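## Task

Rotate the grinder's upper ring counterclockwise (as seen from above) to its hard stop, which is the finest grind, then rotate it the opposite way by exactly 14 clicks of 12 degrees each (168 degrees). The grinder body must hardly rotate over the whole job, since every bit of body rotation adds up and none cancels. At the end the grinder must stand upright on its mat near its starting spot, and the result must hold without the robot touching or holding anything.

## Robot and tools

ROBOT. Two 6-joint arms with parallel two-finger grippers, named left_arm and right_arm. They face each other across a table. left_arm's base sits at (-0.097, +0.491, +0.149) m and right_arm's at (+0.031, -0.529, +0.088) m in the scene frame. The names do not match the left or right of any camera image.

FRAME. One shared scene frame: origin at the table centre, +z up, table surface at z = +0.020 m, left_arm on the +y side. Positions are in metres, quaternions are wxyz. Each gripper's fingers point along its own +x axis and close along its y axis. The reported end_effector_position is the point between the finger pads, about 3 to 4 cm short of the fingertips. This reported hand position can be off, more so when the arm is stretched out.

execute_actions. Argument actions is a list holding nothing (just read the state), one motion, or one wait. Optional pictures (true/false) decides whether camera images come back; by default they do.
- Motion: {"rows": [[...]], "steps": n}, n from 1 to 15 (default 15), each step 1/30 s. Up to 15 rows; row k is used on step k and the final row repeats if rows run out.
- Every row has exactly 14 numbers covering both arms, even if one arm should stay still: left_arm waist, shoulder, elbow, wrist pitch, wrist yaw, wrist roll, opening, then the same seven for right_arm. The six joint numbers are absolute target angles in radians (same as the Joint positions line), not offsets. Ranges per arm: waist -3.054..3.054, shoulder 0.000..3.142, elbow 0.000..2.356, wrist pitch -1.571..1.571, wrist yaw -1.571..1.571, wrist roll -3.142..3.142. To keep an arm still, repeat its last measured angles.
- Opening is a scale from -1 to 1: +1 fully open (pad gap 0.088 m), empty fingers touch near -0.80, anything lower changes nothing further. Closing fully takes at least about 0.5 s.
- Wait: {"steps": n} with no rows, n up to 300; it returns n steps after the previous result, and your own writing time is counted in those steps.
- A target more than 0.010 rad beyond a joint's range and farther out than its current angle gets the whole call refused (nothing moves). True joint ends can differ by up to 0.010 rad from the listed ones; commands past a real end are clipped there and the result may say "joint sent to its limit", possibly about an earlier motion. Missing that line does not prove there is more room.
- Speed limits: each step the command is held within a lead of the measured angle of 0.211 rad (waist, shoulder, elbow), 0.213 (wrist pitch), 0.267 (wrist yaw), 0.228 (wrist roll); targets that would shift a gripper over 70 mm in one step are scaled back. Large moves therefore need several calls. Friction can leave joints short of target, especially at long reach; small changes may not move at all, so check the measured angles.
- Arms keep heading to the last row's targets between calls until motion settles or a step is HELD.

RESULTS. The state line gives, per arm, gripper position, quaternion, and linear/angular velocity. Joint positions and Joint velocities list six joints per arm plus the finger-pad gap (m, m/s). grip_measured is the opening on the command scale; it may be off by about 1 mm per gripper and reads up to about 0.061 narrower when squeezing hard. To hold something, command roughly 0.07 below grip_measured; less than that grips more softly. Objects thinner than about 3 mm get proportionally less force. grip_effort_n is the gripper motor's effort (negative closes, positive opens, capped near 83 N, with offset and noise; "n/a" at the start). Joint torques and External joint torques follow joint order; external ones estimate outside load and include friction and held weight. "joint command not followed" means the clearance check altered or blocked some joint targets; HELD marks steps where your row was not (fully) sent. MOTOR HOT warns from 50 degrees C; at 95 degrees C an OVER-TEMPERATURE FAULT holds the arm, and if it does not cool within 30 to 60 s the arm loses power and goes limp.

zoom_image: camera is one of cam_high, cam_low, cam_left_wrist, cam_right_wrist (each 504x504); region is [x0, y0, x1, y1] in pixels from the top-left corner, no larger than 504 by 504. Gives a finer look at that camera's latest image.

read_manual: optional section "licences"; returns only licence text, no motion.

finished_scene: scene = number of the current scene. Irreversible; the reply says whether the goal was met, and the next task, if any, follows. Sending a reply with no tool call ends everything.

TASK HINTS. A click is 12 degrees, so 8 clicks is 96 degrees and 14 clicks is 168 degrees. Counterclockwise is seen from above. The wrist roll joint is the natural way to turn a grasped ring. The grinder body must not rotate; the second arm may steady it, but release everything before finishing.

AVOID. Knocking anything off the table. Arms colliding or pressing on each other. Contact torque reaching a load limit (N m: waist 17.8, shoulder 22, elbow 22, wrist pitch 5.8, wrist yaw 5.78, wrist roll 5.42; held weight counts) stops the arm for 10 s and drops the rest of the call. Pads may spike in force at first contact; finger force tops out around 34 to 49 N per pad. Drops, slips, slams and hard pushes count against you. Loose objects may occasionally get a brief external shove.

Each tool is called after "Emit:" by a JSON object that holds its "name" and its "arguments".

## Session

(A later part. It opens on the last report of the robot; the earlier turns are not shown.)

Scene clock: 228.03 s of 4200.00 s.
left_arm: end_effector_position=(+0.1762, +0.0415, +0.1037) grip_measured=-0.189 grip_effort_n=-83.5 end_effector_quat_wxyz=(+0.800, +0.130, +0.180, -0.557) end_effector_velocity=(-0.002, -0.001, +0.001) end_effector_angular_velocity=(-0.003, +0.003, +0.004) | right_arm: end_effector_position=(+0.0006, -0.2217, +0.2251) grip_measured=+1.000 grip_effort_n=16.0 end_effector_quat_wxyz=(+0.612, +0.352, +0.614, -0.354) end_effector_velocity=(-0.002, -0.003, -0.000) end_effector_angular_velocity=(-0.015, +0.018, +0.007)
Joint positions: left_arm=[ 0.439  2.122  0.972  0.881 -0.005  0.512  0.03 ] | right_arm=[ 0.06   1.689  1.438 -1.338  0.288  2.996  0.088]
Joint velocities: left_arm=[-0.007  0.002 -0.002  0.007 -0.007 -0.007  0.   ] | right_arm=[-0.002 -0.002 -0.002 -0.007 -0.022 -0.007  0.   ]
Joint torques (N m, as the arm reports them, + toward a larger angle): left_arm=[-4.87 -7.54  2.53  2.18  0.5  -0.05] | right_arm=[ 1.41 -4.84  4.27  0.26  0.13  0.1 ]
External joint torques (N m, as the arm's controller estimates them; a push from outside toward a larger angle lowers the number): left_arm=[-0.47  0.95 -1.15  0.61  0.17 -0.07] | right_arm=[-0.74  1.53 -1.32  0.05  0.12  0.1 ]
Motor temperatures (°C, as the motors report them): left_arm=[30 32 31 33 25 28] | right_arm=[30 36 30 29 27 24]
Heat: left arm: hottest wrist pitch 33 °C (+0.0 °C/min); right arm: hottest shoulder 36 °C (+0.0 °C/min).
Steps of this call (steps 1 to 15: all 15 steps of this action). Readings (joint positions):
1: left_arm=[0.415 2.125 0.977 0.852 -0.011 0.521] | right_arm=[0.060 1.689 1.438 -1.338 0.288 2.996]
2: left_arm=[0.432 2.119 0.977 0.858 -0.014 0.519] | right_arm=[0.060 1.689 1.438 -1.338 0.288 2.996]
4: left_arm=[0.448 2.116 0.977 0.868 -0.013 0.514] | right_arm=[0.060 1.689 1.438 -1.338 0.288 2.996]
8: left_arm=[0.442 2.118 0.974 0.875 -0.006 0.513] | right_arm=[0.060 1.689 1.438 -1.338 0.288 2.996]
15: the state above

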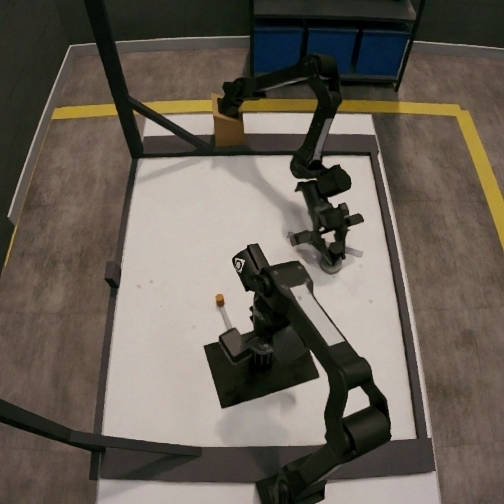

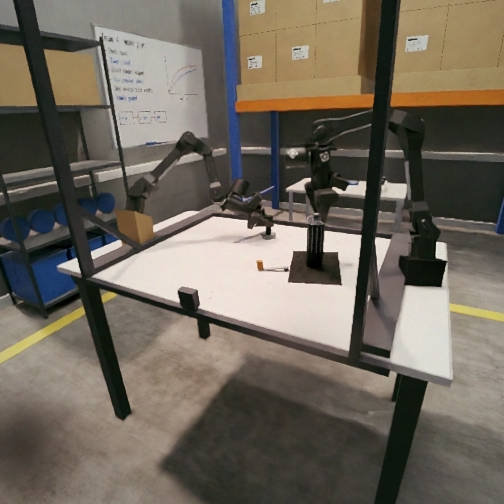

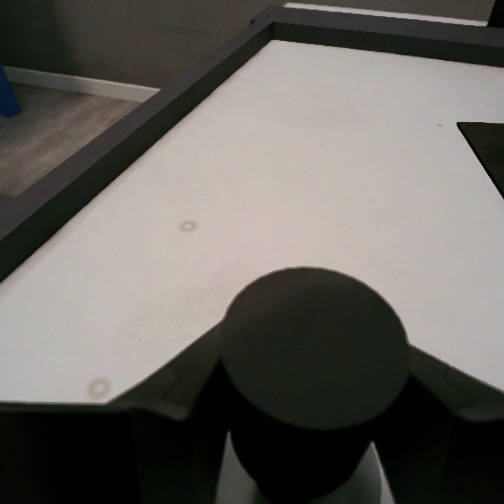

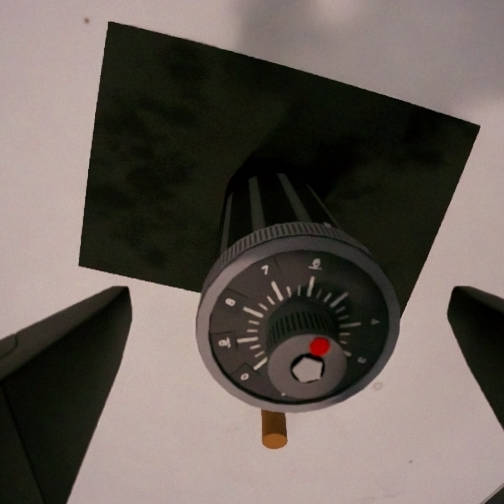

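Emit:
{"name": "execute_actions", "arguments": {"actions": [{"rows":[[0.439,2.125,0.972,0.881,0,0.512,0.8,0.057,1.698,1.423,-1.336,0.2915,3.0,1.0],[0.439,2.125,0.972,0.881,0,0.512,0.8,0.057,1.698,1.423,-1.336,0.2915,3.0,1.0],[0.439,2.125,0.972,0.881,0,0.512,0.8,0.057,1.698,1.423,-1.336,0.2915,3.0,1.0],[0.439,2.125,0.972,0.881,0,0.512,0.8,0.057,1.698,1.423,-1.336,0.2915,3.0,1.0],[0.439,2.125,0.972,0.881,0,0.512,0.8,0.057,1.698,1.423,-1.336,0.2915,3.0,1.0],[0.439,2.125,0.972,0.881,0,0.512,0.8,0.057,1.698,1.423,-1.336,0.2915,3.0,1.0],[0.439,2.125,0.972,0.881,0,0.512,0.8,0.057,1.698,1.423,-1.336,0.2915,3.0,1.0],[0.439,2.125,0.972,0.881,0,0.512,0.8,0.057,1.698,1.423,-1.336,0.2915,3.0,1.0],[0.439,2.125,0.972,0.881,0,0.512,0.9,0.057,1.698,1.423,-1.336,0.2915,3.0,1.0],[0.439,2.1,0.96,0.885,0,0.512,1.0,0.057,1.698,1.423,-1.336,0.2915,3.0,1.0],[0.439,2.07,0.95,0.89,0,0.512,1.0,0.057,1.698,1.423,-1.336,0.2915,3.0,1.0],[0.439,2.04,0.94,0.895,0,0.512,1.0,0.057,1.698,1.423,-1.336,0.2915,3.0,1.0],[0.439,2.01,0.93,0.9,0,0.512,1.0,0.057,1.698,1.423,-1.336,0.2915,3.0,1.0],[0.439,1.98,0.92,0.9,0,0.512,1.0,0.057,1.698,1.423,-1.336,0.2915,3.0,1.0]],"steps":15}]}}

Scene clock: 253.30 s of 4200.00 s.
left_arm: end_effector_position=(+0.1831, +0.0484, +0.1241) grip_measured=+0.952 grip_effort_n=17.4 end_effector_quat_wxyz=(+0.808, +0.122, +0.165, -0.552) end_effector_velocity=(+0.108, +0.043, +0.233) end_effector_angular_velocity=(-0.406, -0.281, +0.241) | right_arm: end_effector_position=(+0.0006, -0.2217, +0.2251) grip_measured=+1.000 grip_effort_n=16.0 end_effector_quat_wxyz=(+0.612, +0.352, +0.614, -0.354) end_effector_velocity=(-0.003, -0.003, -0.001) end_effector_angular_velocity=(-0.018, +0.016, +0.013)
Joint positions: left_arm=[ 0.439  2.056  0.937  0.889 -0.003  0.512  0.086] | right_arm=[ 0.06   1.689  1.438 -1.338  0.288  2.996  0.088]
Joint velocities: left_arm=[-0.002 -0.613 -0.203  0.139 -0.007  0.007  0.018] | right_arm=[ 0.002  0.002 -0.002 -0.007 -0.022 -0.007  0.   ]
Joint torques (N m, as the arm reports them, + toward a larger angle): left_arm=[ -4.35 -12.4    3.3    2.29   0.42   0.04] | right_arm=[ 1.58 -4.78  4.47  0.24  0.16  0.14]
External joint torques (N m, as the arm's controller estimates them; a push from outside toward a larger angle lowers the number): left_arm=[-0.12 -4.11 -1.05  0.61  0.1   0.03] | right_arm=[-0.62  1.52 -1.13  0.01  0.15  0.14]
Motor temperatures (°C, as the motors report them): left_arm=[30 33 31 35 25 28] | right_arm=[30 36 30 29 27 24]
Heat: left arm: hottest wrist pitch 35 °C (+2.0 °C/min); right arm: hottest shoulder 36 °C (+0.0 °C/min).
Steps of this call (steps 1 to 15: the robot went on to your last target; steps 16 to 90: nothing new was sent; then 21.77 s passed at rest; steps 91 to 105: all 15 steps of this action). Readings (joint positions):
91: left_arm=[0.439 2.122 0.972 0.882 -0.005 0.512] | right_arm=[0.060 1.689 1.438 -1.338 0.288 2.996]
92: left_arm=[0.439 2.122 0.972 0.882 -0.003 0.512] | right_arm=[0.060 1.689 1.438 -1.338 0.288 2.996]
94: left_arm=[0.439 2.122 0.972 0.882 -0.003 0.512] | right_arm=[0.060 1.689 1.438 -1.338 0.288 2.996]
98: left_arm=[0.439 2.122 0.972 0.882 -0.003 0.512] | right_arm=[0.060 1.689 1.438 -1.338 0.288 2.996]
105: the state above

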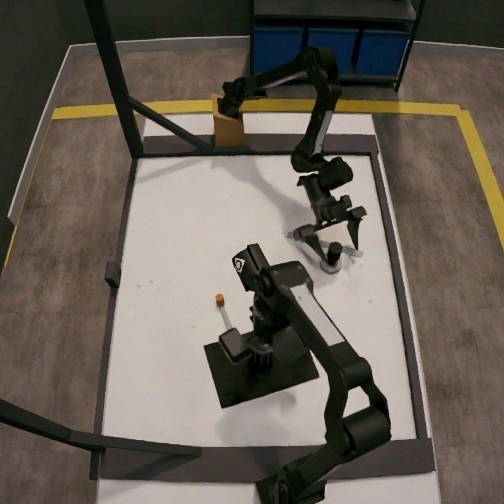

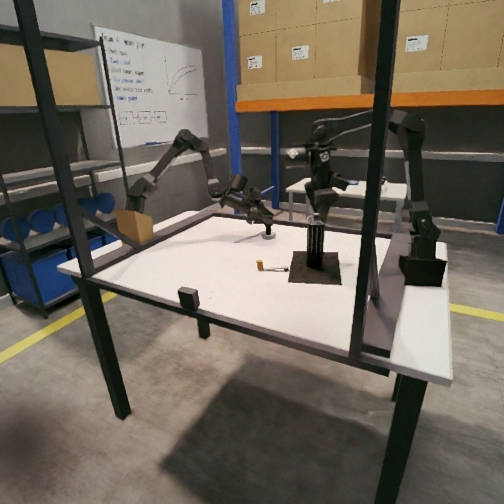

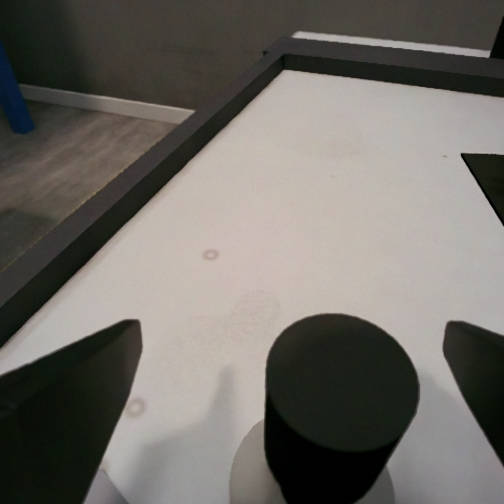

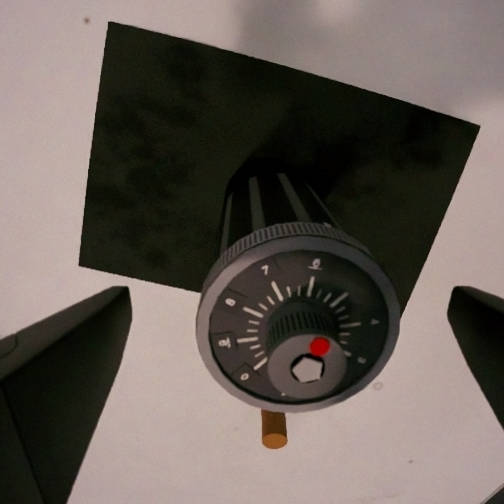

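Emit:
{"name": "execute_actions", "arguments": {"actions": [{"rows":[[0.439,1.94,0.92,0.9,0,0.512,1.0,0.057,1.698,1.423,-1.336,0.2915,3.0,1.0],[0.43,1.91,0.92,0.9,0,0.512,1.0,0.057,1.698,1.423,-1.336,0.2915,3.0,1.0],[0.40,1.9,0.92,0.91,0,0.512,1.0,0.057,1.698,1.423,-1.336,0.2915,3.0,1.0],[0.36,1.9,0.92,0.92,0,0.511,1.0,0.057,1.698,1.423,-1.336,0.2915,3.0,1.0],[0.32,1.92,0.93,0.94,0,0.51,1.0,0.057,1.698,1.423,-1.336,0.2915,3.0,1.0],[0.28,1.96,0.95,0.97,0,0.509,1.0,0.057,1.698,1.423,-1.336,0.2915,3.0,1.0],[0.24,2.01,0.97,1.0,0,0.508,1.0,0.057,1.698,1.423,-1.336,0.2915,3.0,1.0],[0.20,2.07,1.0,1.04,0,0.507,1.0,0.057,1.698,1.423,-1.336,0.2915,3.0,1.0],[0.16,2.13,1.03,1.08,0,0.506,1.0,0.057,1.698,1.423,-1.336,0.2915,3.0,1.0],[0.13,2.19,1.06,1.12,0,0.505,1.0,0.057,1.698,1.423,-1.336,0.2915,3.0,1.0],[0.10,2.25,1.09,1.155,0,0.504,1.0,0.057,1.698,1.423,-1.336,0.2915,3.0,1.0],[0.08,2.31,1.12,1.19,0,0.504,1.0,0.057,1.698,1.423,-1.336,0.2915,3.0,1.0],[0.065,2.37,1.145,1.23,0,0.504,1.0,0.057,1.698,1.423,-1.336,0.2915,3.0,1.0],[0.056,2.43,1.17,1.27,0,0.504,1.0,0.057,1.698,1.423,-1.336,0.2915,3.0,1.0],[0.056,2.49,1.2,1.305,0,0.504,1.0,0.057,1.698,1.423,-1.336,0.2915,3.0,1.0]],"steps":15}], "pictures": false}}

Emit:
{"name": "execute_actions", "arguments": {"actions": [{"rows":[[0.056,2.54,1.225,1.34,0,0.504,1.0,0.057,1.698,1.423,-1.336,0.2915,3.0,1.0],[0.056,2.59,1.25,1.37,0,0.504,1.0,0.057,1.698,1.423,-1.336,0.2915,3.0,1.0],[0.056,2.64,1.27,1.40,0,0.504,1.0,0.057,1.698,1.423,-1.336,0.2915,3.0,1.0],[0.056,2.68,1.285,1.42,0,0.504,1.0,0.057,1.698,1.423,-1.336,0.2915,3.0,1.0],[0.056,2.72,1.30,1.441,0,0.504,1.0,0.057,1.698,1.423,-1.336,0.2915,3.0,1.0],[0.056,2.735,1.34,1.42,0,0.504,1.0,0.057,1.698,1.423,-1.336,0.2915,3.0,1.0],[0.056,2.75,1.38,1.39,0,0.504,1.0,0.057,1.698,1.423,-1.336,0.2915,3.0,1.0],[0.056,2.765,1.42,1.365,0,0.504,1.0,0.057,1.698,1.423,-1.336,0.2915,3.0,1.0],[0.056,2.78,1.46,1.34,0,0.504,1.0,0.057,1.698,1.423,-1.336,0.2915,3.0,1.0],[0.056,2.79,1.50,1.31,0,0.504,1.0,0.057,1.698,1.423,-1.336,0.2915,3.0,1.0],[0.056,2.805,1.54,1.285,0,0.504,1.0,0.057,1.698,1.423,-1.336,0.2915,3.0,1.0],[0.056,2.82,1.58,1.26,0,0.504,1.0,0.057,1.698,1.423,-1.336,0.2915,3.0,1.0],[0.056,2.835,1.62,1.23,0,0.504,1.0,0.057,1.698,1.423,-1.336,0.2915,3.0,1.0],[0.056,2.85,1.66,1.205,0,0.504,1.0,0.057,1.698,1.423,-1.336,0.2915,3.0,1.0],[0.056,2.862,1.71,1.177,0,0.504,1.0,0.057,1.698,1.423,-1.336,0.2915,3.0,1.0]],"steps":15}], "pictures": false}}

Emit:
{"name": "execute_actions", "arguments": {"actions": [{"steps":10}]}}

Scene clock: 281.43 s of 4200.00 s.
left_arm: end_effector_position=(+0.0750, -0.0516, +0.2400) grip_measured=+0.986 grip_effort_n=17.0 end_effector_quat_wxyz=(+0.783, -0.001, -0.009, -0.622) end_effector_velocity=(-0.405, -0.274, -0.002) end_effector_angular_velocity=(-0.860, -0.141, -0.363) | right_arm: end_effector_position=(+0.0006, -0.2217, +0.2251) grip_measured=+1.000 grip_effort_n=16.0 end_effector_quat_wxyz=(+0.612, +0.352, +0.614, -0.354) end_effector_velocity=(+0.002, -0.004, +0.001) end_effector_angular_velocity=(-0.019, +0.001, +0.010)
Joint positions: left_arm=[ 0.109  2.222  1.111  1.189 -0.001  0.51   0.087] | right_arm=[ 0.06   1.689  1.438 -1.338  0.288  2.996  0.088]
Joint velocities: left_arm=[-0.701  1.507  0.916  1.179  0.037 -0.007 -0.   ] | right_arm=[-0.002 -0.002  0.002 -0.022 -0.007 -0.007  0.   ]
Joint torques (N m, as the arm reports them, + toward a larger angle): left_arm=[-4.33 -7.18  4.1   1.98  0.32 -0.12] | right_arm=[ 1.61 -4.71  4.37  0.24  0.16  0.16]
External joint torques (N m, as the arm's controller estimates them; a push from outside toward a larger angle lowers the number): left_arm=[-0.2   1.39 -0.05  0.46  0.08 -0.12] | right_arm=[-0.51  1.68 -1.23  0.04  0.14  0.16]
Motor temperatures (°C, as the motors report them): left_arm=[30 36 30 34 25 28] | right_arm=[30 36 30 28 27 24]
Heat: left arm: hottest shoulder 36 °C (+3.0 °C/min); right arm: hottest shoulder 36 °C (+0.0 °C/min).
Steps of this call (steps 1 to 30: the robot went on to your last target; steps 31 to 90: nothing new was sent; then 24.63 s passed at rest; steps 91 to 105: all 15 steps of this action). Readings (joint positions):
91: left_arm=[0.439 1.985 0.927 0.901 -0.003 0.512] | right_arm=[0.060 1.689 1.438 -1.338 0.288 2.996]
92: left_arm=[0.438 1.977 0.925 0.898 -0.003 0.512] | right_arm=[0.060 1.689 1.438 -1.338 0.288 2.996]
94: left_arm=[0.428 1.956 0.921 0.901 -0.004 0.512] | right_arm=[0.060 1.689 1.438 -1.338 0.288 2.996]
98: left_arm=[0.320 1.959 0.951 0.970 -0.004 0.512] | right_arm=[0.060 1.689 1.438 -1.338 0.288 2.996]
105: the state above

Scene clock: 281.93 s of 4200.00 s.
left_arm: end_effector_position=(-0.0196, -0.1272, +0.1134) grip_measured=+0.986 grip_effort_n=17.0 end_effector_quat_wxyz=(+0.755, +0.009, +0.007, -0.655) end_effector_velocity=(+0.054, -0.217, +0.036) end_effector_angular_velocity=(-0.155, -0.032, +0.093) | right_arm: end_effector_position=(+0.0006, -0.2217, +0.2251) grip_measured=+1.000 grip_effort_n=15.6 end_effector_quat_wxyz=(+0.612, +0.352, +0.614, -0.354) end_effector_velocity=(+0.001, -0.002, +0.001) end_effector_angular_velocity=(-0.006, +0.006, +0.006)
Joint positions: left_arm=[0.055 2.811 1.57  1.245 0.002 0.508 0.087] | right_arm=[ 0.06   1.689  1.438 -1.338  0.288  2.996  0.088]
Joint velocities: left_arm=[-0.002  0.442  1.306 -0.681 -0.007  0.007  0.   ] | right_arm=[-0.002 -0.007 -0.002 -0.007 -0.007 -0.007  0.   ]
Joint torques (N m, as the arm reports them, + toward a larger angle): left_arm=[ -6.13 -10.87   4.99   2.08   0.28  -0.1 ] | right_arm=[ 1.57 -4.64  4.29  0.25  0.13  0.13]
External joint torques (N m, as the arm's controller estimates them; a push from outside toward a larger angle lowers the number): left_arm=[ 0.01  1.8  -0.3   0.13 -0.06 -0.1 ] | right_arm=[-0.58  1.76 -1.35  0.02  0.11  0.13]
Motor temperatures (°C, as the motors report them): left_arm=[30 36 30 34 25 28] | right_arm=[30 36 30 28 27 24]
Heat: left arm: hottest shoulder 36 °C (+3.0 °C/min); right arm: hottest shoulder 36 °C (+0.0 °C/min).
Steps of this call (steps 1 to 15: all 15 steps of this action). Readings (joint positions):
1: left_arm=[0.089 2.273 1.142 1.229 0.001 0.510] | right_arm=[0.060 1.689 1.438 -1.338 0.288 2.996]
2: left_arm=[0.072 2.322 1.171 1.266 0.002 0.510] | right_arm=[0.060 1.689 1.438 -1.338 0.288 2.996]
4: left_arm=[0.055 2.420 1.222 1.335 0.002 0.509] | right_arm=[0.060 1.689 1.438 -1.338 0.288 2.996]
8: left_arm=[0.054 2.608 1.320 1.382 0.002 0.509] | right_arm=[0.060 1.689 1.438 -1.338 0.288 2.996]
15: the state above

Scene clock: 282.27 s of 4200.00 s.
left_arm: end_effector_position=(-0.0064, -0.1499, +0.1307) grip_measured=+0.986 grip_effort_n=17.0 end_effector_quat_wxyz=(+0.763, -0.005, -0.009, -0.647) end_effector_velocity=(-0.027, +0.004, -0.047) end_effector_angular_velocity=(+0.113, +0.025, -0.058) | right_arm: end_effector_position=(+0.0006, -0.2217, +0.2251) grip_measured=+1.000 grip_effort_n=16.0 end_effector_quat_wxyz=(+0.612, +0.352, +0.614, -0.354) end_effector_velocity=(+0.002, -0.002, +0.001) end_effector_angular_velocity=(-0.007, +0.005, +0.001)
Joint positions: left_arm=[0.055 2.835 1.703 1.184 0.002 0.508 0.087] | right_arm=[ 0.06   1.689  1.438 -1.338  0.288  2.996  0.088]
Joint velocities: left_arm=[-0.002  0.061 -0.002 -0.066 -0.007 -0.007 -0.   ] | right_arm=[-0.007 -0.007 -0.002 -0.007 -0.007 -0.007  0.   ]
Joint torques (N m, as the arm reports them, + toward a larger angle): left_arm=[-6.42 -9.29  4.3   1.72  0.29 -0.11] | right_arm=[ 1.52 -4.72  4.31  0.25  0.15  0.15]
External joint torques (N m, as the arm's controller estimates them; a push from outside toward a larger angle lowers the number): left_arm=[-0.06  1.54 -0.15  0.15 -0.06 -0.12] | right_arm=[-0.6   1.69 -1.3   0.04  0.13  0.15]
Motor temperatures (°C, as the motors report them): left_arm=[30 36 30 34 25 28] | right_arm=[30 36 30 28 27 24]
Heat: left arm: hottest shoulder 36 °C (+3.0 °C/min); right arm: hottest shoulder 36 °C (+0.0 °C/min).
Steps of this call (steps 1 to 10: the robot went on to your last target). Readings (joint positions):
1: left_arm=[0.055 2.822 1.609 1.224 0.002 0.508] | right_arm=[0.060 1.689 1.438 -1.338 0.288 2.996]
2: left_arm=[0.055 2.828 1.637 1.213 0.002 0.508] | right_arm=[0.060 1.689 1.438 -1.338 0.288 2.996]
4: left_arm=[0.055 2.830 1.673 1.201 0.002 0.508] | right_arm=[0.060 1.689 1.438 -1.338 0.288 2.996]
8: left_arm=[0.055 2.831 1.702 1.187 0.002 0.508] | right_arm=[0.060 1.689 1.438 -1.338 0.288 2.996]
10: the state above

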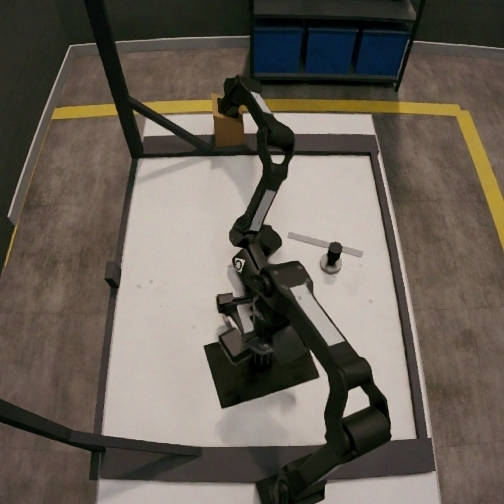

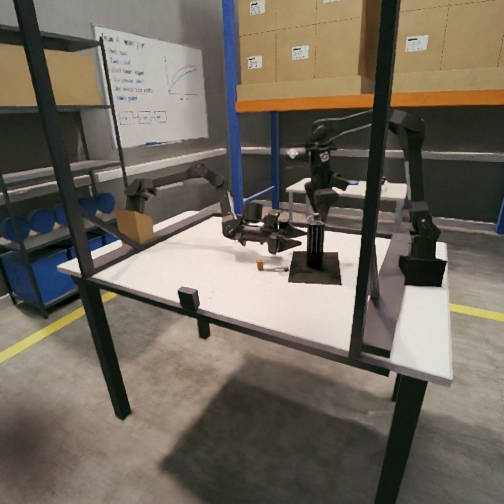

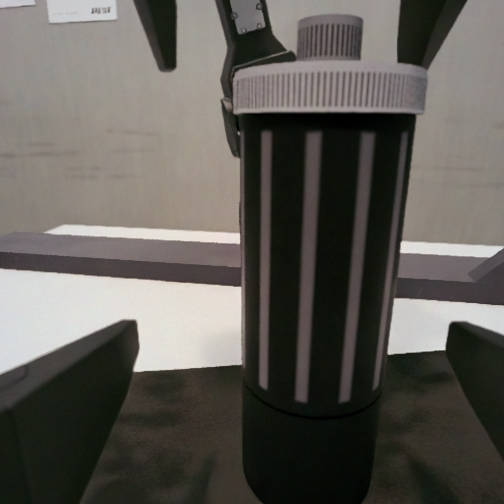

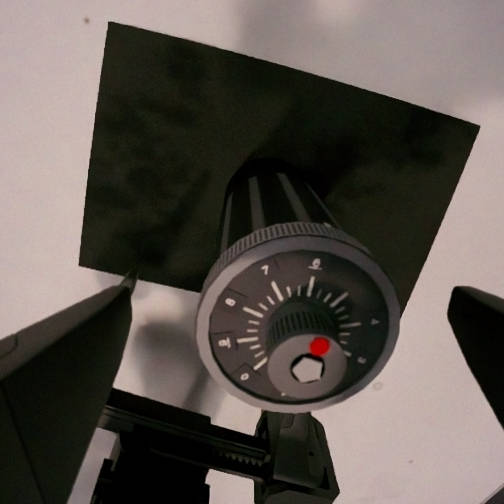

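Emit:
{"name": "execute_actions", "arguments": {"actions": [{"rows":[[0.048,2.862,1.71,1.177,0,0.504,1.0,0.057,1.698,1.423,-1.336,0.2915,3.0,1.0],[0.040,2.865,1.72,1.17,0,0.504,1.0,0.057,1.698,1.423,-1.336,0.2915,3.0,1.0],[0.037,2.875,1.75,1.15,0,0.504,1.0,0.057,1.698,1.423,-1.336,0.2915,3.0,1.0],[0.037,2.885,1.78,1.13,0,0.504,1.0,0.057,1.698,1.423,-1.336,0.2915,3.0,1.0],[0.037,2.90,1.81,1.11,0,0.504,1.0,0.057,1.698,1.423,-1.336,0.2915,3.0,1.0],[0.037,2.915,1.845,1.093,0,0.504,1.0,0.057,1.698,1.423,-1.336,0.2915,3.0,1.0],[0.037,2.93,1.885,1.07,0,0.504,1.0,0.057,1.698,1.423,-1.336,0.2915,3.0,1.0],[0.037,2.945,1.925,1.045,0,0.504,1.0,0.057,1.698,1.423,-1.336,0.2915,3.0,1.0],[0.037,2.965,1.965,1.02,0,0.504,1.0,0.057,1.698,1.423,-1.336,0.2915,3.0,1.0],[0.037,2.98,2.005,1.0,0,0.504,1.0,0.057,1.698,1.423,-1.336,0.2915,3.0,1.0],[0.037,3.0,2.048,0.974,0,0.504,1.0,0.057,1.698,1.423,-1.336,0.2915,3.0,1.0]],"steps":15}], "pictures": false}}

Emit:
{"name": "execute_actions", "arguments": {"actions": [{"steps":8}]}}

Scene clock: 300.10 s of 4200.00 s.
left_arm: end_effector_position=(-0.0131, -0.1924, +0.1326) grip_measured=+0.986 grip_effort_n=17.0 end_effector_quat_wxyz=(+0.756, -0.005, -0.009, -0.654) end_effector_velocity=(+0.002, -0.031, -0.003) end_effector_angular_velocity=(+0.010, +0.024, -0.002) | right_arm: end_effector_position=(+0.0006, -0.2217, +0.2251) grip_measured=+1.000 grip_effort_n=16.0 end_effector_quat_wxyz=(+0.612, +0.352, +0.614, -0.354) end_effector_velocity=(-0.002, +0.000, +0.000) end_effector_angular_velocity=(+0.004, +0.010, +0.008)
Joint positions: left_arm=[0.037 2.965 2.015 0.994 0.002 0.508 0.087] | right_arm=[ 0.06   1.689  1.438 -1.338  0.288  2.996  0.088]
Joint velocities: left_arm=[-0.002  0.115  0.271 -0.168 -0.007 -0.022  0.   ] | right_arm=[ 0.002 -0.002 -0.002  0.007 -0.007 -0.007  0.   ]
Joint torques (N m, as the arm reports them, + toward a larger angle): left_arm=[ -6.93 -10.2    4.88   1.74   0.29  -0.09] | right_arm=[ 1.69 -4.79  4.44  0.26  0.15  0.13]
External joint torques (N m, as the arm's controller estimates them; a push from outside toward a larger angle lowers the number): left_arm=[-0.08  1.36 -0.19  0.19 -0.06 -0.1 ] | right_arm=[-0.48  1.58 -1.2   0.02  0.14  0.13]
Motor temperatures (°C, as the motors report them): left_arm=[32 37 31 34 25 28] | right_arm=[30 36 30 28 27 24]
Heat: left arm: hottest shoulder 37 °C (+3.0 °C/min); right arm: hottest shoulder 36 °C (+0.0 °C/min).
Steps of this call (steps 1 to 30: the robot went on to your last target; steps 31 to 90: nothing new was sent; then 14.33 s passed at rest; steps 91 to 105: all 15 steps of this action). Readings (joint positions):
91: left_arm=[0.055 2.843 1.704 1.179 0.002 0.508] | right_arm=[0.060 1.689 1.438 -1.338 0.288 2.996]
92: left_arm=[0.054 2.843 1.705 1.179 0.002 0.508] | right_arm=[0.060 1.689 1.438 -1.338 0.288 2.996]
94: left_arm=[0.050 2.850 1.726 1.163 0.002 0.508] | right_arm=[0.060 1.689 1.438 -1.338 0.288 2.996]
98: left_arm=[0.040 2.889 1.827 1.101 0.002 0.508] | right_arm=[0.060 1.689 1.438 -1.338 0.288 2.996]
105: the state above

Scene clock: 300.37 s of 4200.00 s.
left_arm: end_effector_position=(-0.0135, -0.1950, +0.1312) grip_measured=+0.986 grip_effort_n=17.0 end_effector_quat_wxyz=(+0.756, -0.004, -0.008, -0.655) end_effector_velocity=(-0.006, -0.003, +0.001) end_effector_angular_velocity=(+0.005, -0.007, -0.019) | right_arm: end_effector_position=(+0.0006, -0.2217, +0.2251) grip_measured=+1.000 grip_effort_n=16.0 end_effector_quat_wxyz=(+0.612, +0.352, +0.614, -0.354) end_effector_velocity=(+0.003, -0.001, -0.000) end_effector_angular_velocity=(-0.004, -0.010, -0.008)
Joint positions: left_arm=[0.037 2.977 2.038 0.978 0.002 0.508 0.087] | right_arm=[ 0.06   1.689  1.438 -1.338  0.288  2.996  0.088]
Joint velocities: left_arm=[-0.007  0.007  0.017 -0.022  0.007  0.007 -0.   ] | right_arm=[-0.002 -0.002 -0.002 -0.007  0.007  0.007  0.   ]
Joint torques (N m, as the arm reports them, + toward a larger angle): left_arm=[ -6.95 -10.44   5.11   1.73   0.28  -0.09] | right_arm=[ 1.67 -4.75  4.38  0.24  0.14  0.14]
External joint torques (N m, as the arm's controller estimates them; a push from outside toward a larger angle lowers the number): left_arm=[ 0.07  1.52 -0.19  0.13 -0.08 -0.1 ] | right_arm=[-0.48  1.56 -1.21  0.02  0.12  0.14]
Motor temperatures (°C, as the motors report them): left_arm=[32 37 31 34 25 28] | right_arm=[30 36 30 28 27 24]
Heat: left arm: hottest shoulder 37 °C (+3.0 °C/min); right arm: hottest shoulder 36 °C (+0.0 °C/min).
Steps of this call (steps 1 to 8: the robot went on to your last target). Readings (joint positions):
1: left_arm=[0.037 2.968 2.022 0.989 0.002 0.508] | right_arm=[0.060 1.689 1.438 -1.338 0.288 2.996]
2: left_arm=[0.037 2.971 2.028 0.986 0.002 0.508] | right_arm=[0.060 1.689 1.438 -1.338 0.288 2.996]
4: left_arm=[0.037 2.974 2.034 0.981 0.002 0.508] | right_arm=[0.060 1.689 1.438 -1.338 0.288 2.996]
8: the state above

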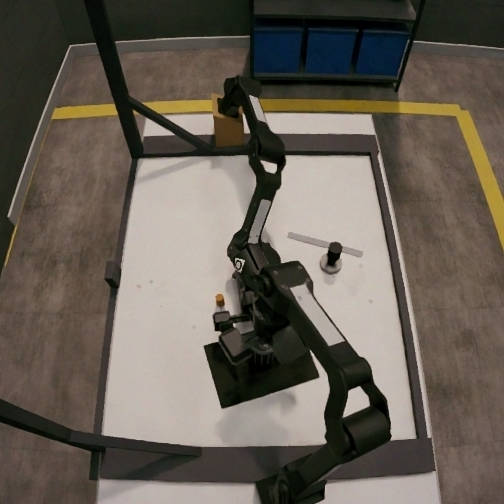

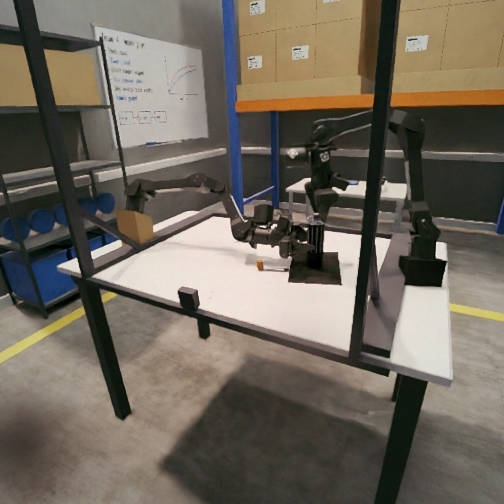

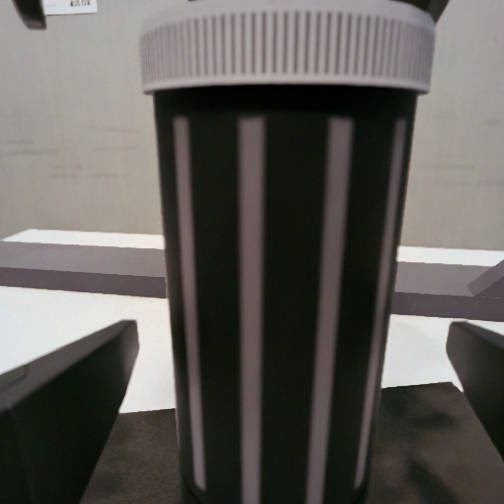

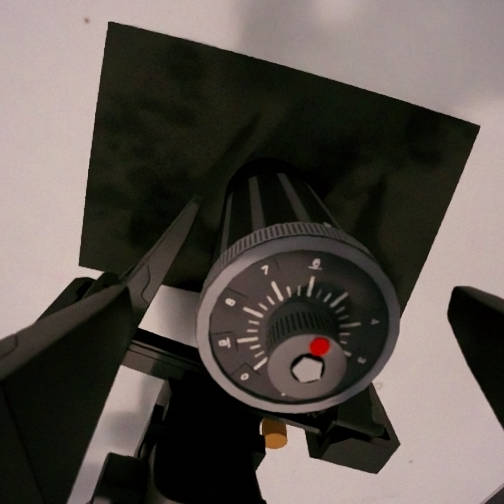

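Emit:
{"name": "execute_actions", "arguments": {"actions": [{"rows":[[0.038,3.01,2.07,0.96,0,0.504,1.0,0.057,1.698,1.423,-1.336,0.2915,3.0,1.0],[0.038,3.02,2.095,0.945,0,0.504,1.0,0.057,1.698,1.423,-1.336,0.2915,3.0,1.0],[0.039,3.03,2.12,0.93,0,0.504,1.0,0.057,1.698,1.423,-1.336,0.2915,3.0,1.0],[0.039,3.04,2.145,0.915,0,0.504,1.0,0.057,1.698,1.423,-1.336,0.2915,3.0,1.0],[0.039,3.052,2.17,0.9,0,0.504,1.0,0.057,1.698,1.423,-1.336,0.2915,3.0,1.0],[0.039,3.064,2.195,0.887,0,0.504,1.0,0.057,1.698,1.423,-1.336,0.2915,3.0,1.0],[0.039,3.076,2.22,0.874,0,0.504,1.0,0.057,1.698,1.423,-1.336,0.2915,3.0,1.0],[0.039,3.088,2.25,0.86,0,0.504,1.0,0.057,1.698,1.423,-1.336,0.2915,3.0,1.0],[0.039,3.10,2.28,0.846,0,0.504,1.0,0.057,1.698,1.423,-1.336,0.2915,3.0,1.0],[0.039,3.10,2.28,0.846,0,0.504,1.0,0.057,1.698,1.423,-1.336,0.2915,3.0,1.0],[0.039,3.10,2.28,0.846,0,0.504,1.0,0.057,1.698,1.423,-1.336,0.2915,3.0,1.0],[0.039,3.10,2.28,0.846,0,0.504,0.7,0.057,1.698,1.423,-1.336,0.2915,3.0,1.0]],"steps":15}], "pictures": false}}

Emit:
{"name": "execute_actions", "arguments": {"actions": [{"steps":8}]}}

Scene clock: 314.80 s of 4200.00 s.
left_arm: end_effector_position=(-0.0097, -0.2168, +0.1327) grip_measured=+0.791 grip_effort_n=-14.2 end_effector_quat_wxyz=(+0.757, -0.006, -0.010, -0.654) end_effector_velocity=(+0.007, -0.009, +0.008) end_effector_angular_velocity=(-0.007, +0.007, +0.025) | right_arm: end_effector_position=(+0.0006, -0.2217, +0.2251) grip_measured=+1.000 grip_effort_n=16.0 end_effector_quat_wxyz=(+0.612, +0.352, +0.614, -0.354) end_effector_velocity=(+0.000, -0.002, -0.001) end_effector_angular_velocity=(-0.014, +0.002, -0.006)
Joint positions: left_arm=[0.037 3.072 2.262 0.854 0.002 0.508 0.078] | right_arm=[ 0.06   1.689  1.438 -1.338  0.288  2.996  0.088]
Joint velocities: left_arm=[-0.002  0.032  0.1   -0.051 -0.022 -0.007 -0.044] | right_arm=[-0.002  0.002 -0.002 -0.007 -0.007  0.007  0.   ]
Joint torques (N m, as the arm reports them, + toward a larger angle): left_arm=[ -7.03 -10.63   5.45   1.72   0.31  -0.09] | right_arm=[ 1.67 -4.63  4.36  0.23  0.17  0.09]
External joint torques (N m, as the arm's controller estimates them; a push from outside toward a larger angle lowers the number): left_arm=[ 0.05  1.54 -0.12  0.15 -0.04 -0.1 ] | right_arm=[-0.47  1.74 -1.25  0.01  0.16  0.09]
Motor temperatures (°C, as the motors report them): left_arm=[33 38 32 34 25 28] | right_arm=[30 36 30 28 27 24]
Heat: left arm: hottest shoulder 38 °C (+3.0 °C/min); right arm: hottest shoulder 36 °C (+0.0 °C/min).
Steps of this call (steps 1 to 30: the robot went on to your last target; steps 31 to 90: nothing new was sent; then 10.93 s passed at rest; steps 91 to 105: all 15 steps of this action). Readings (joint positions):
91: left_arm=[0.037 2.979 2.044 0.974 0.002 0.508] | right_arm=[0.060 1.689 1.438 -1.338 0.288 2.996]
92: left_arm=[0.037 2.983 2.054 0.968 0.002 0.508] | right_arm=[0.060 1.689 1.438 -1.338 0.288 2.996]
94: left_arm=[0.037 2.997 2.086 0.948 0.002 0.508] | right_arm=[0.060 1.689 1.438 -1.338 0.288 2.996]
98: left_arm=[0.037 3.034 2.173 0.899 0.002 0.508] | right_arm=[0.060 1.689 1.438 -1.338 0.288 2.996]
105: the state above

Scene clock: 315.07 s of 4200.00 s.
left_arm: end_effector_position=(-0.0095, -0.2176, +0.1329) grip_measured=+0.710 grip_effort_n=-14.2 end_effector_quat_wxyz=(+0.757, -0.006, -0.010, -0.654) end_effector_velocity=(-0.001, -0.000, -0.002) end_effector_angular_velocity=(+0.003, +0.008, -0.008) | right_arm: end_effector_position=(+0.0006, -0.2217, +0.2251) grip_measured=+1.000 grip_effort_n=16.0 end_effector_quat_wxyz=(+0.612, +0.352, +0.614, -0.354) end_effector_velocity=(-0.000, -0.003, -0.001) end_effector_angular_velocity=(-0.017, +0.017, +0.017)
Joint positions: left_arm=[0.037 3.076 2.271 0.849 0.002 0.508 0.074] | right_arm=[ 0.06   1.689  1.438 -1.338  0.288  2.996  0.088]
Joint velocities: left_arm=[ 0.002  0.002  0.002 -0.007  0.007 -0.007 -0.003] | right_arm=[-0.007 -0.002 -0.002 -0.007 -0.022 -0.022  0.   ]
Joint torques (N m, as the arm reports them, + toward a larger angle): left_arm=[ -7.04 -10.69   5.54   1.72   0.29  -0.1 ] | right_arm=[ 1.5  -4.77  4.27  0.24  0.19  0.14]
External joint torques (N m, as the arm's controller estimates them; a push from outside toward a larger angle lowers the number): left_arm=[ 0.    1.51 -0.02  0.15 -0.06 -0.11] | right_arm=[-0.63  1.59 -1.33  0.02  0.17  0.14]
Motor temperatures (°C, as the motors report them): left_arm=[33 38 32 34 25 28] | right_arm=[30 36 30 28 27 24]
Heat: left arm: hottest shoulder 38 °C (+3.1 °C/min); right arm: hottest shoulder 36 °C (+0.0 °C/min).
Steps of this call (steps 1 to 8: the robot went on to your last target). Readings (joint positions):
1: left_arm=[0.037 3.073 2.265 0.853 0.002 0.508] | right_arm=[0.060 1.689 1.438 -1.338 0.288 2.996]
2: left_arm=[0.037 3.074 2.267 0.852 0.002 0.508] | right_arm=[0.060 1.689 1.438 -1.338 0.288 2.996]
4: left_arm=[0.037 3.075 2.270 0.851 0.002 0.508] | right_arm=[0.060 1.689 1.438 -1.338 0.288 2.996]
8: the state above

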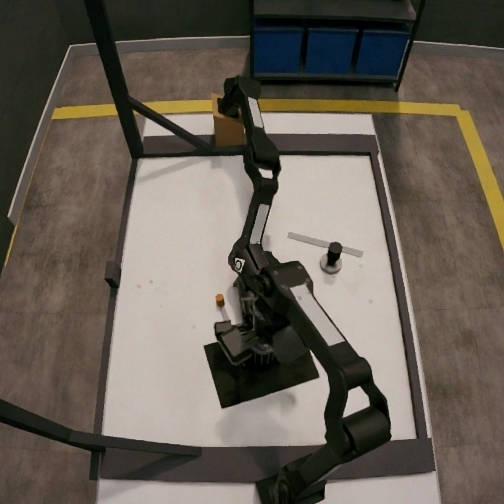

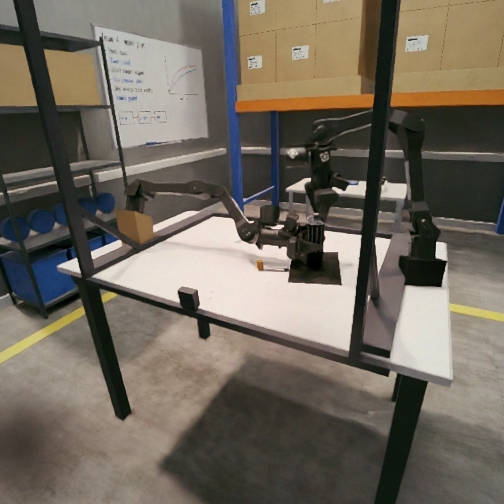

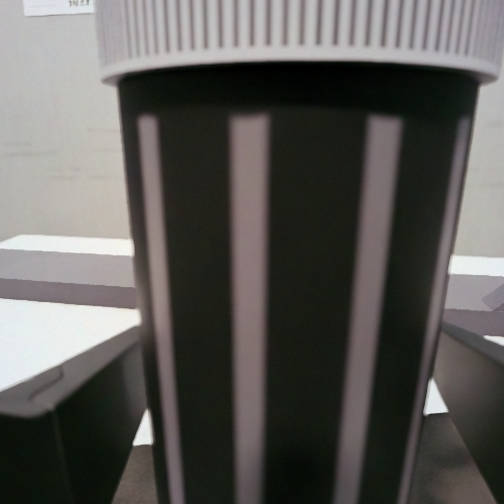

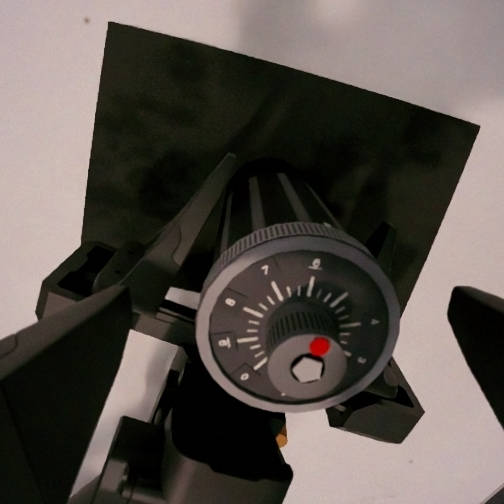

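Emit:
{"name": "execute_actions", "arguments": {"actions": [{"rows":[[0.043,3.105,2.28,0.855,0,0.504,0.7,0.057,1.698,1.423,-1.336,0.2915,3.0,1.0],[0.047,3.115,2.282,0.865,0,0.504,0.7,0.057,1.698,1.423,-1.336,0.2915,3.0,1.0],[0.050,3.125,2.284,0.875,0,0.504,0.7,0.057,1.698,1.423,-1.336,0.2915,3.0,1.0],[0.053,3.132,2.286,0.885,0,0.504,0.7,0.057,1.698,1.423,-1.336,0.2915,3.0,1.0],[0.053,3.132,2.286,0.885,0,0.504,0.7,0.057,1.698,1.423,-1.336,0.2915,3.0,1.0],[0.053,3.132,2.286,0.885,0,0.504,0.7,0.057,1.698,1.423,-1.336,0.2915,3.0,1.0],[0.053,3.132,2.286,0.885,0,0.504,0.7,0.057,1.698,1.423,-1.336,0.2915,3.0,1.0],[0.053,3.132,2.286,0.885,0,0.504,0.5,0.057,1.698,1.423,-1.336,0.2915,3.0,1.0]],"steps":15}]}}

Scene clock: 331.47 s of 4200.00 s.
left_arm: end_effector_position=(-0.0046, -0.2141, +0.1194) grip_measured=+0.520 grip_effort_n=-14.2 end_effector_quat_wxyz=(+0.763, -0.007, -0.012, -0.646) end_effector_velocity=(-0.002, -0.001, +0.004) end_effector_angular_velocity=(-0.002, +0.022, -0.002) | right_arm: end_effector_position=(+0.0006, -0.2217, +0.2251) grip_measured=+1.000 grip_effort_n=16.0 end_effector_quat_wxyz=(+0.612, +0.352, +0.614, -0.354) end_effector_velocity=(-0.001, -0.003, +0.000) end_effector_angular_velocity=(-0.008, +0.004, +0.026)
Joint positions: left_arm=[0.052 3.107 2.282 0.884 0.002 0.508 0.064] | right_arm=[ 0.06   1.689  1.438 -1.338  0.288  2.996  0.088]
Joint velocities: left_arm=[-0.007 -0.007 -0.002 -0.007 -0.007 -0.022 -0.009] | right_arm=[ 0.002 -0.002 -0.002 -0.007 -0.007 -0.022  0.   ]
Joint torques (N m, as the arm reports them, + toward a larger angle): left_arm=[ -7.15 -10.44   5.05   1.95   0.29  -0.08] | right_arm=[ 1.66 -4.7   4.35  0.28  0.15  0.13]
External joint torques (N m, as the arm's controller estimates them; a push from outside toward a larger angle lowers the number): left_arm=[ 0.07  1.89 -0.54  0.34 -0.07 -0.09] | right_arm=[-0.52  1.72 -1.31  0.06  0.14  0.13]
Motor temperatures (°C, as the motors report them): left_arm=[34 39 33 34 25 28] | right_arm=[30 35 30 28 27 24]
Heat: left arm: hottest shoulder 39 °C (+3.0 °C/min); right arm: hottest shoulder 35 °C (-1.0 °C/min).
Steps of this call (steps 1 to 15: the robot went on to your last target; steps 16 to 90: nothing new was sent; then 12.90 s passed at rest; steps 91 to 105: all 15 steps of this action). Readings (joint positions):
91: left_arm=[0.037 3.077 2.272 0.849 0.002 0.508] | right_arm=[0.060 1.689 1.438 -1.338 0.288 2.996]
92: left_arm=[0.037 3.079 2.273 0.851 0.002 0.508] | right_arm=[0.060 1.689 1.438 -1.338 0.288 2.996]
94: left_arm=[0.039 3.088 2.278 0.865 0.002 0.508] | right_arm=[0.060 1.689 1.438 -1.338 0.288 2.996]
98: left_arm=[0.048 3.103 2.279 0.877 0.002 0.508] | right_arm=[0.060 1.689 1.438 -1.338 0.288 2.996]
105: the state above

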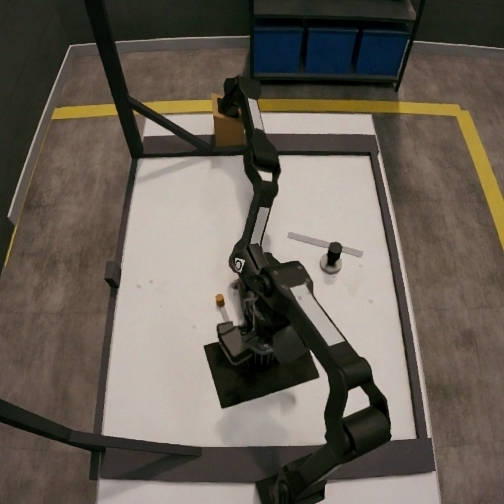

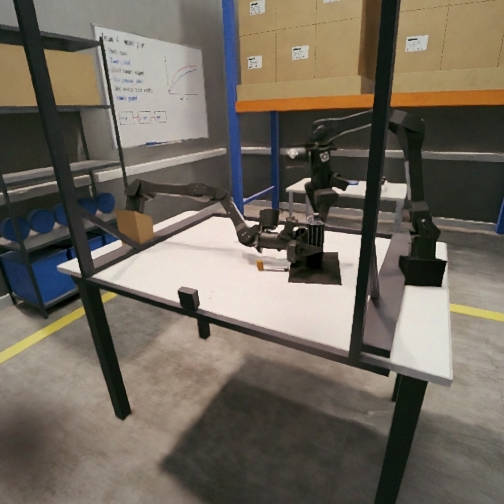

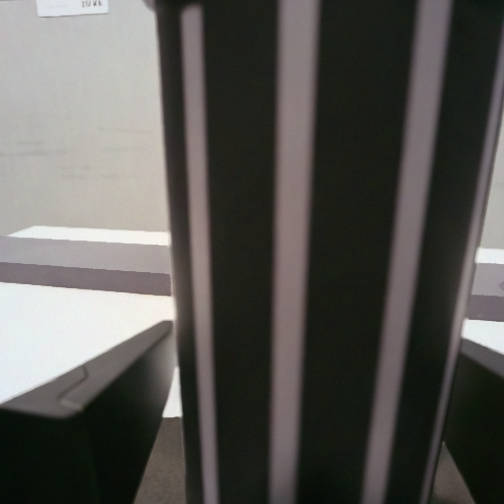

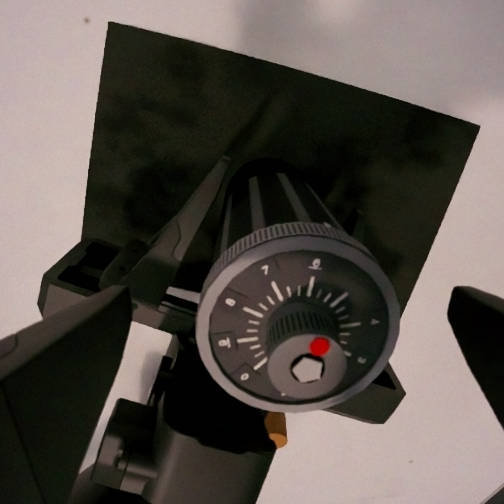

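Emit:
{"name": "execute_actions", "arguments": {"actions": [{"rows":[[0.048,3.136,2.282,0.888,0,0.504,0.55,0.057,1.698,1.423,-1.336,0.2915,3.0,1.0],[0.044,3.14,2.275,0.892,0,0.504,0.55,0.057,1.698,1.423,-1.336,0.2915,3.0,1.0],[0.042,3.142,2.268,0.895,0,0.504,0.55,0.057,1.698,1.423,-1.336,0.2915,3.0,1.0]],"steps":12}]}}

Scene clock: 340.67 s of 4200.00 s.
left_arm: end_effector_position=(-0.0114, -0.2142, +0.1219) grip_measured=+0.546 grip_effort_n=17.4 end_effector_quat_wxyz=(+0.761, -0.010, -0.015, -0.649) end_effector_velocity=(-0.004, +0.000, -0.001) end_effector_angular_velocity=(+0.007, -0.007, -0.014) | right_arm: end_effector_position=(+0.0006, -0.2217, +0.2251) grip_measured=+1.000 grip_effort_n=16.0 end_effector_quat_wxyz=(+0.612, +0.352, +0.614, -0.354) end_effector_velocity=(-0.001, +0.001, -0.000) end_effector_angular_velocity=(+0.003, +0.009, +0.003)
Joint positions: left_arm=[0.042 3.109 2.278 0.893 0.002 0.508 0.066] | right_arm=[ 0.06   1.689  1.438 -1.338  0.288  2.996  0.088]
Joint velocities: left_arm=[-0.002 -0.002 -0.007 -0.007  0.007  0.007  0.   ] | right_arm=[-0.002 -0.002 -0.002  0.007 -0.007 -0.007  0.   ]
Joint torques (N m, as the arm reports them, + toward a larger angle): left_arm=[ -7.24 -10.04   3.72   2.07   0.3   -0.09] | right_arm=[ 1.5  -4.7   4.33  0.24  0.14  0.13]
External joint torques (N m, as the arm's controller estimates them; a push from outside toward a larger angle lowers the number): left_arm=[-0.35  2.09 -1.76  0.51 -0.04 -0.11] | right_arm=[-0.65  1.66 -1.3   0.01  0.13  0.13]
Motor temperatures (°C, as the motors report them): left_arm=[35 39 33 34 25 28] | right_arm=[30 35 29 28 27 24]
Heat: left arm: hottest shoulder 39 °C (+3.0 °C/min); right arm: hottest shoulder 35 °C (-1.0 °C/min).
joint sent to its limit (left arm) — the command would take joint 2 (shoulder) past its upper limit, so that joint was sent only as far as its limit.
Steps of this call (steps 1 to 15: the robot went on to your last target; steps 16 to 90: nothing new was sent; then 5.80 s passed at rest; steps 91 to 102: all 12 steps of this action). Readings (joint positions):
91: left_arm=[0.052 3.108 2.282 0.884 0.002 0.508] | right_arm=[0.060 1.689 1.438 -1.338 0.288 2.996]
92: left_arm=[0.052 3.108 2.282 0.885 0.002 0.508] | right_arm=[0.060 1.689 1.438 -1.338 0.288 2.996]
94: left_arm=[0.050 3.108 2.282 0.889 0.002 0.508] | right_arm=[0.060 1.689 1.438 -1.338 0.288 2.996]
98: left_arm=[0.045 3.109 2.279 0.892 0.002 0.508] | right_arm=[0.060 1.689 1.438 -1.338 0.288 2.996]
102: the state above

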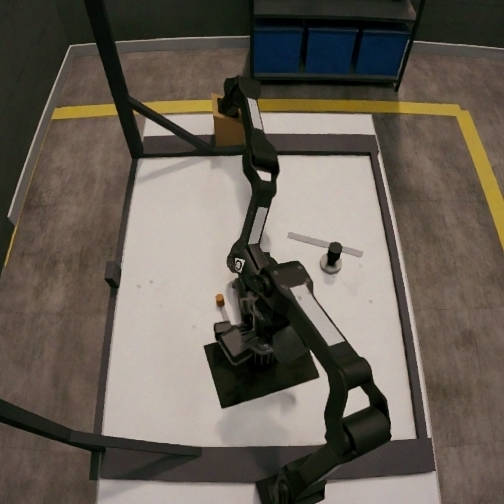

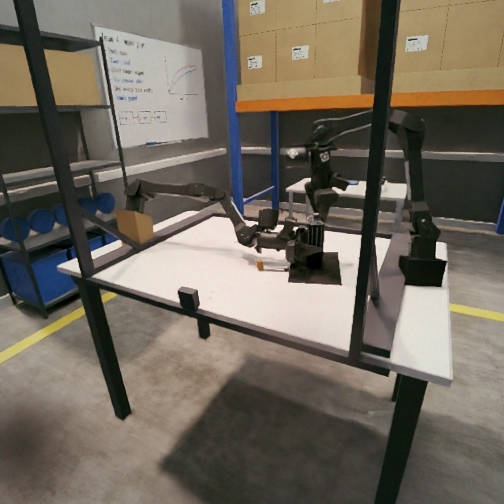

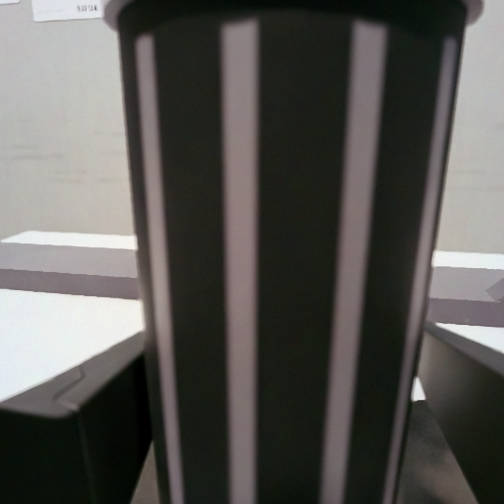

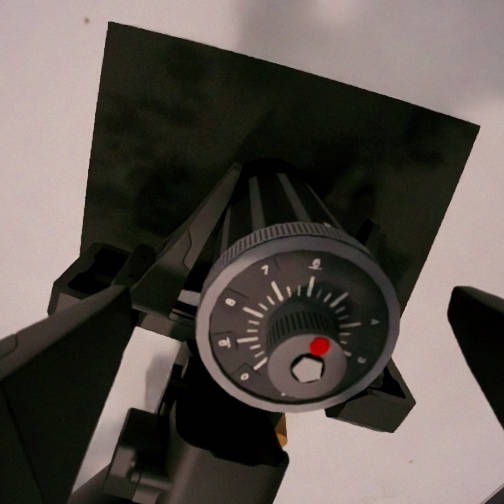

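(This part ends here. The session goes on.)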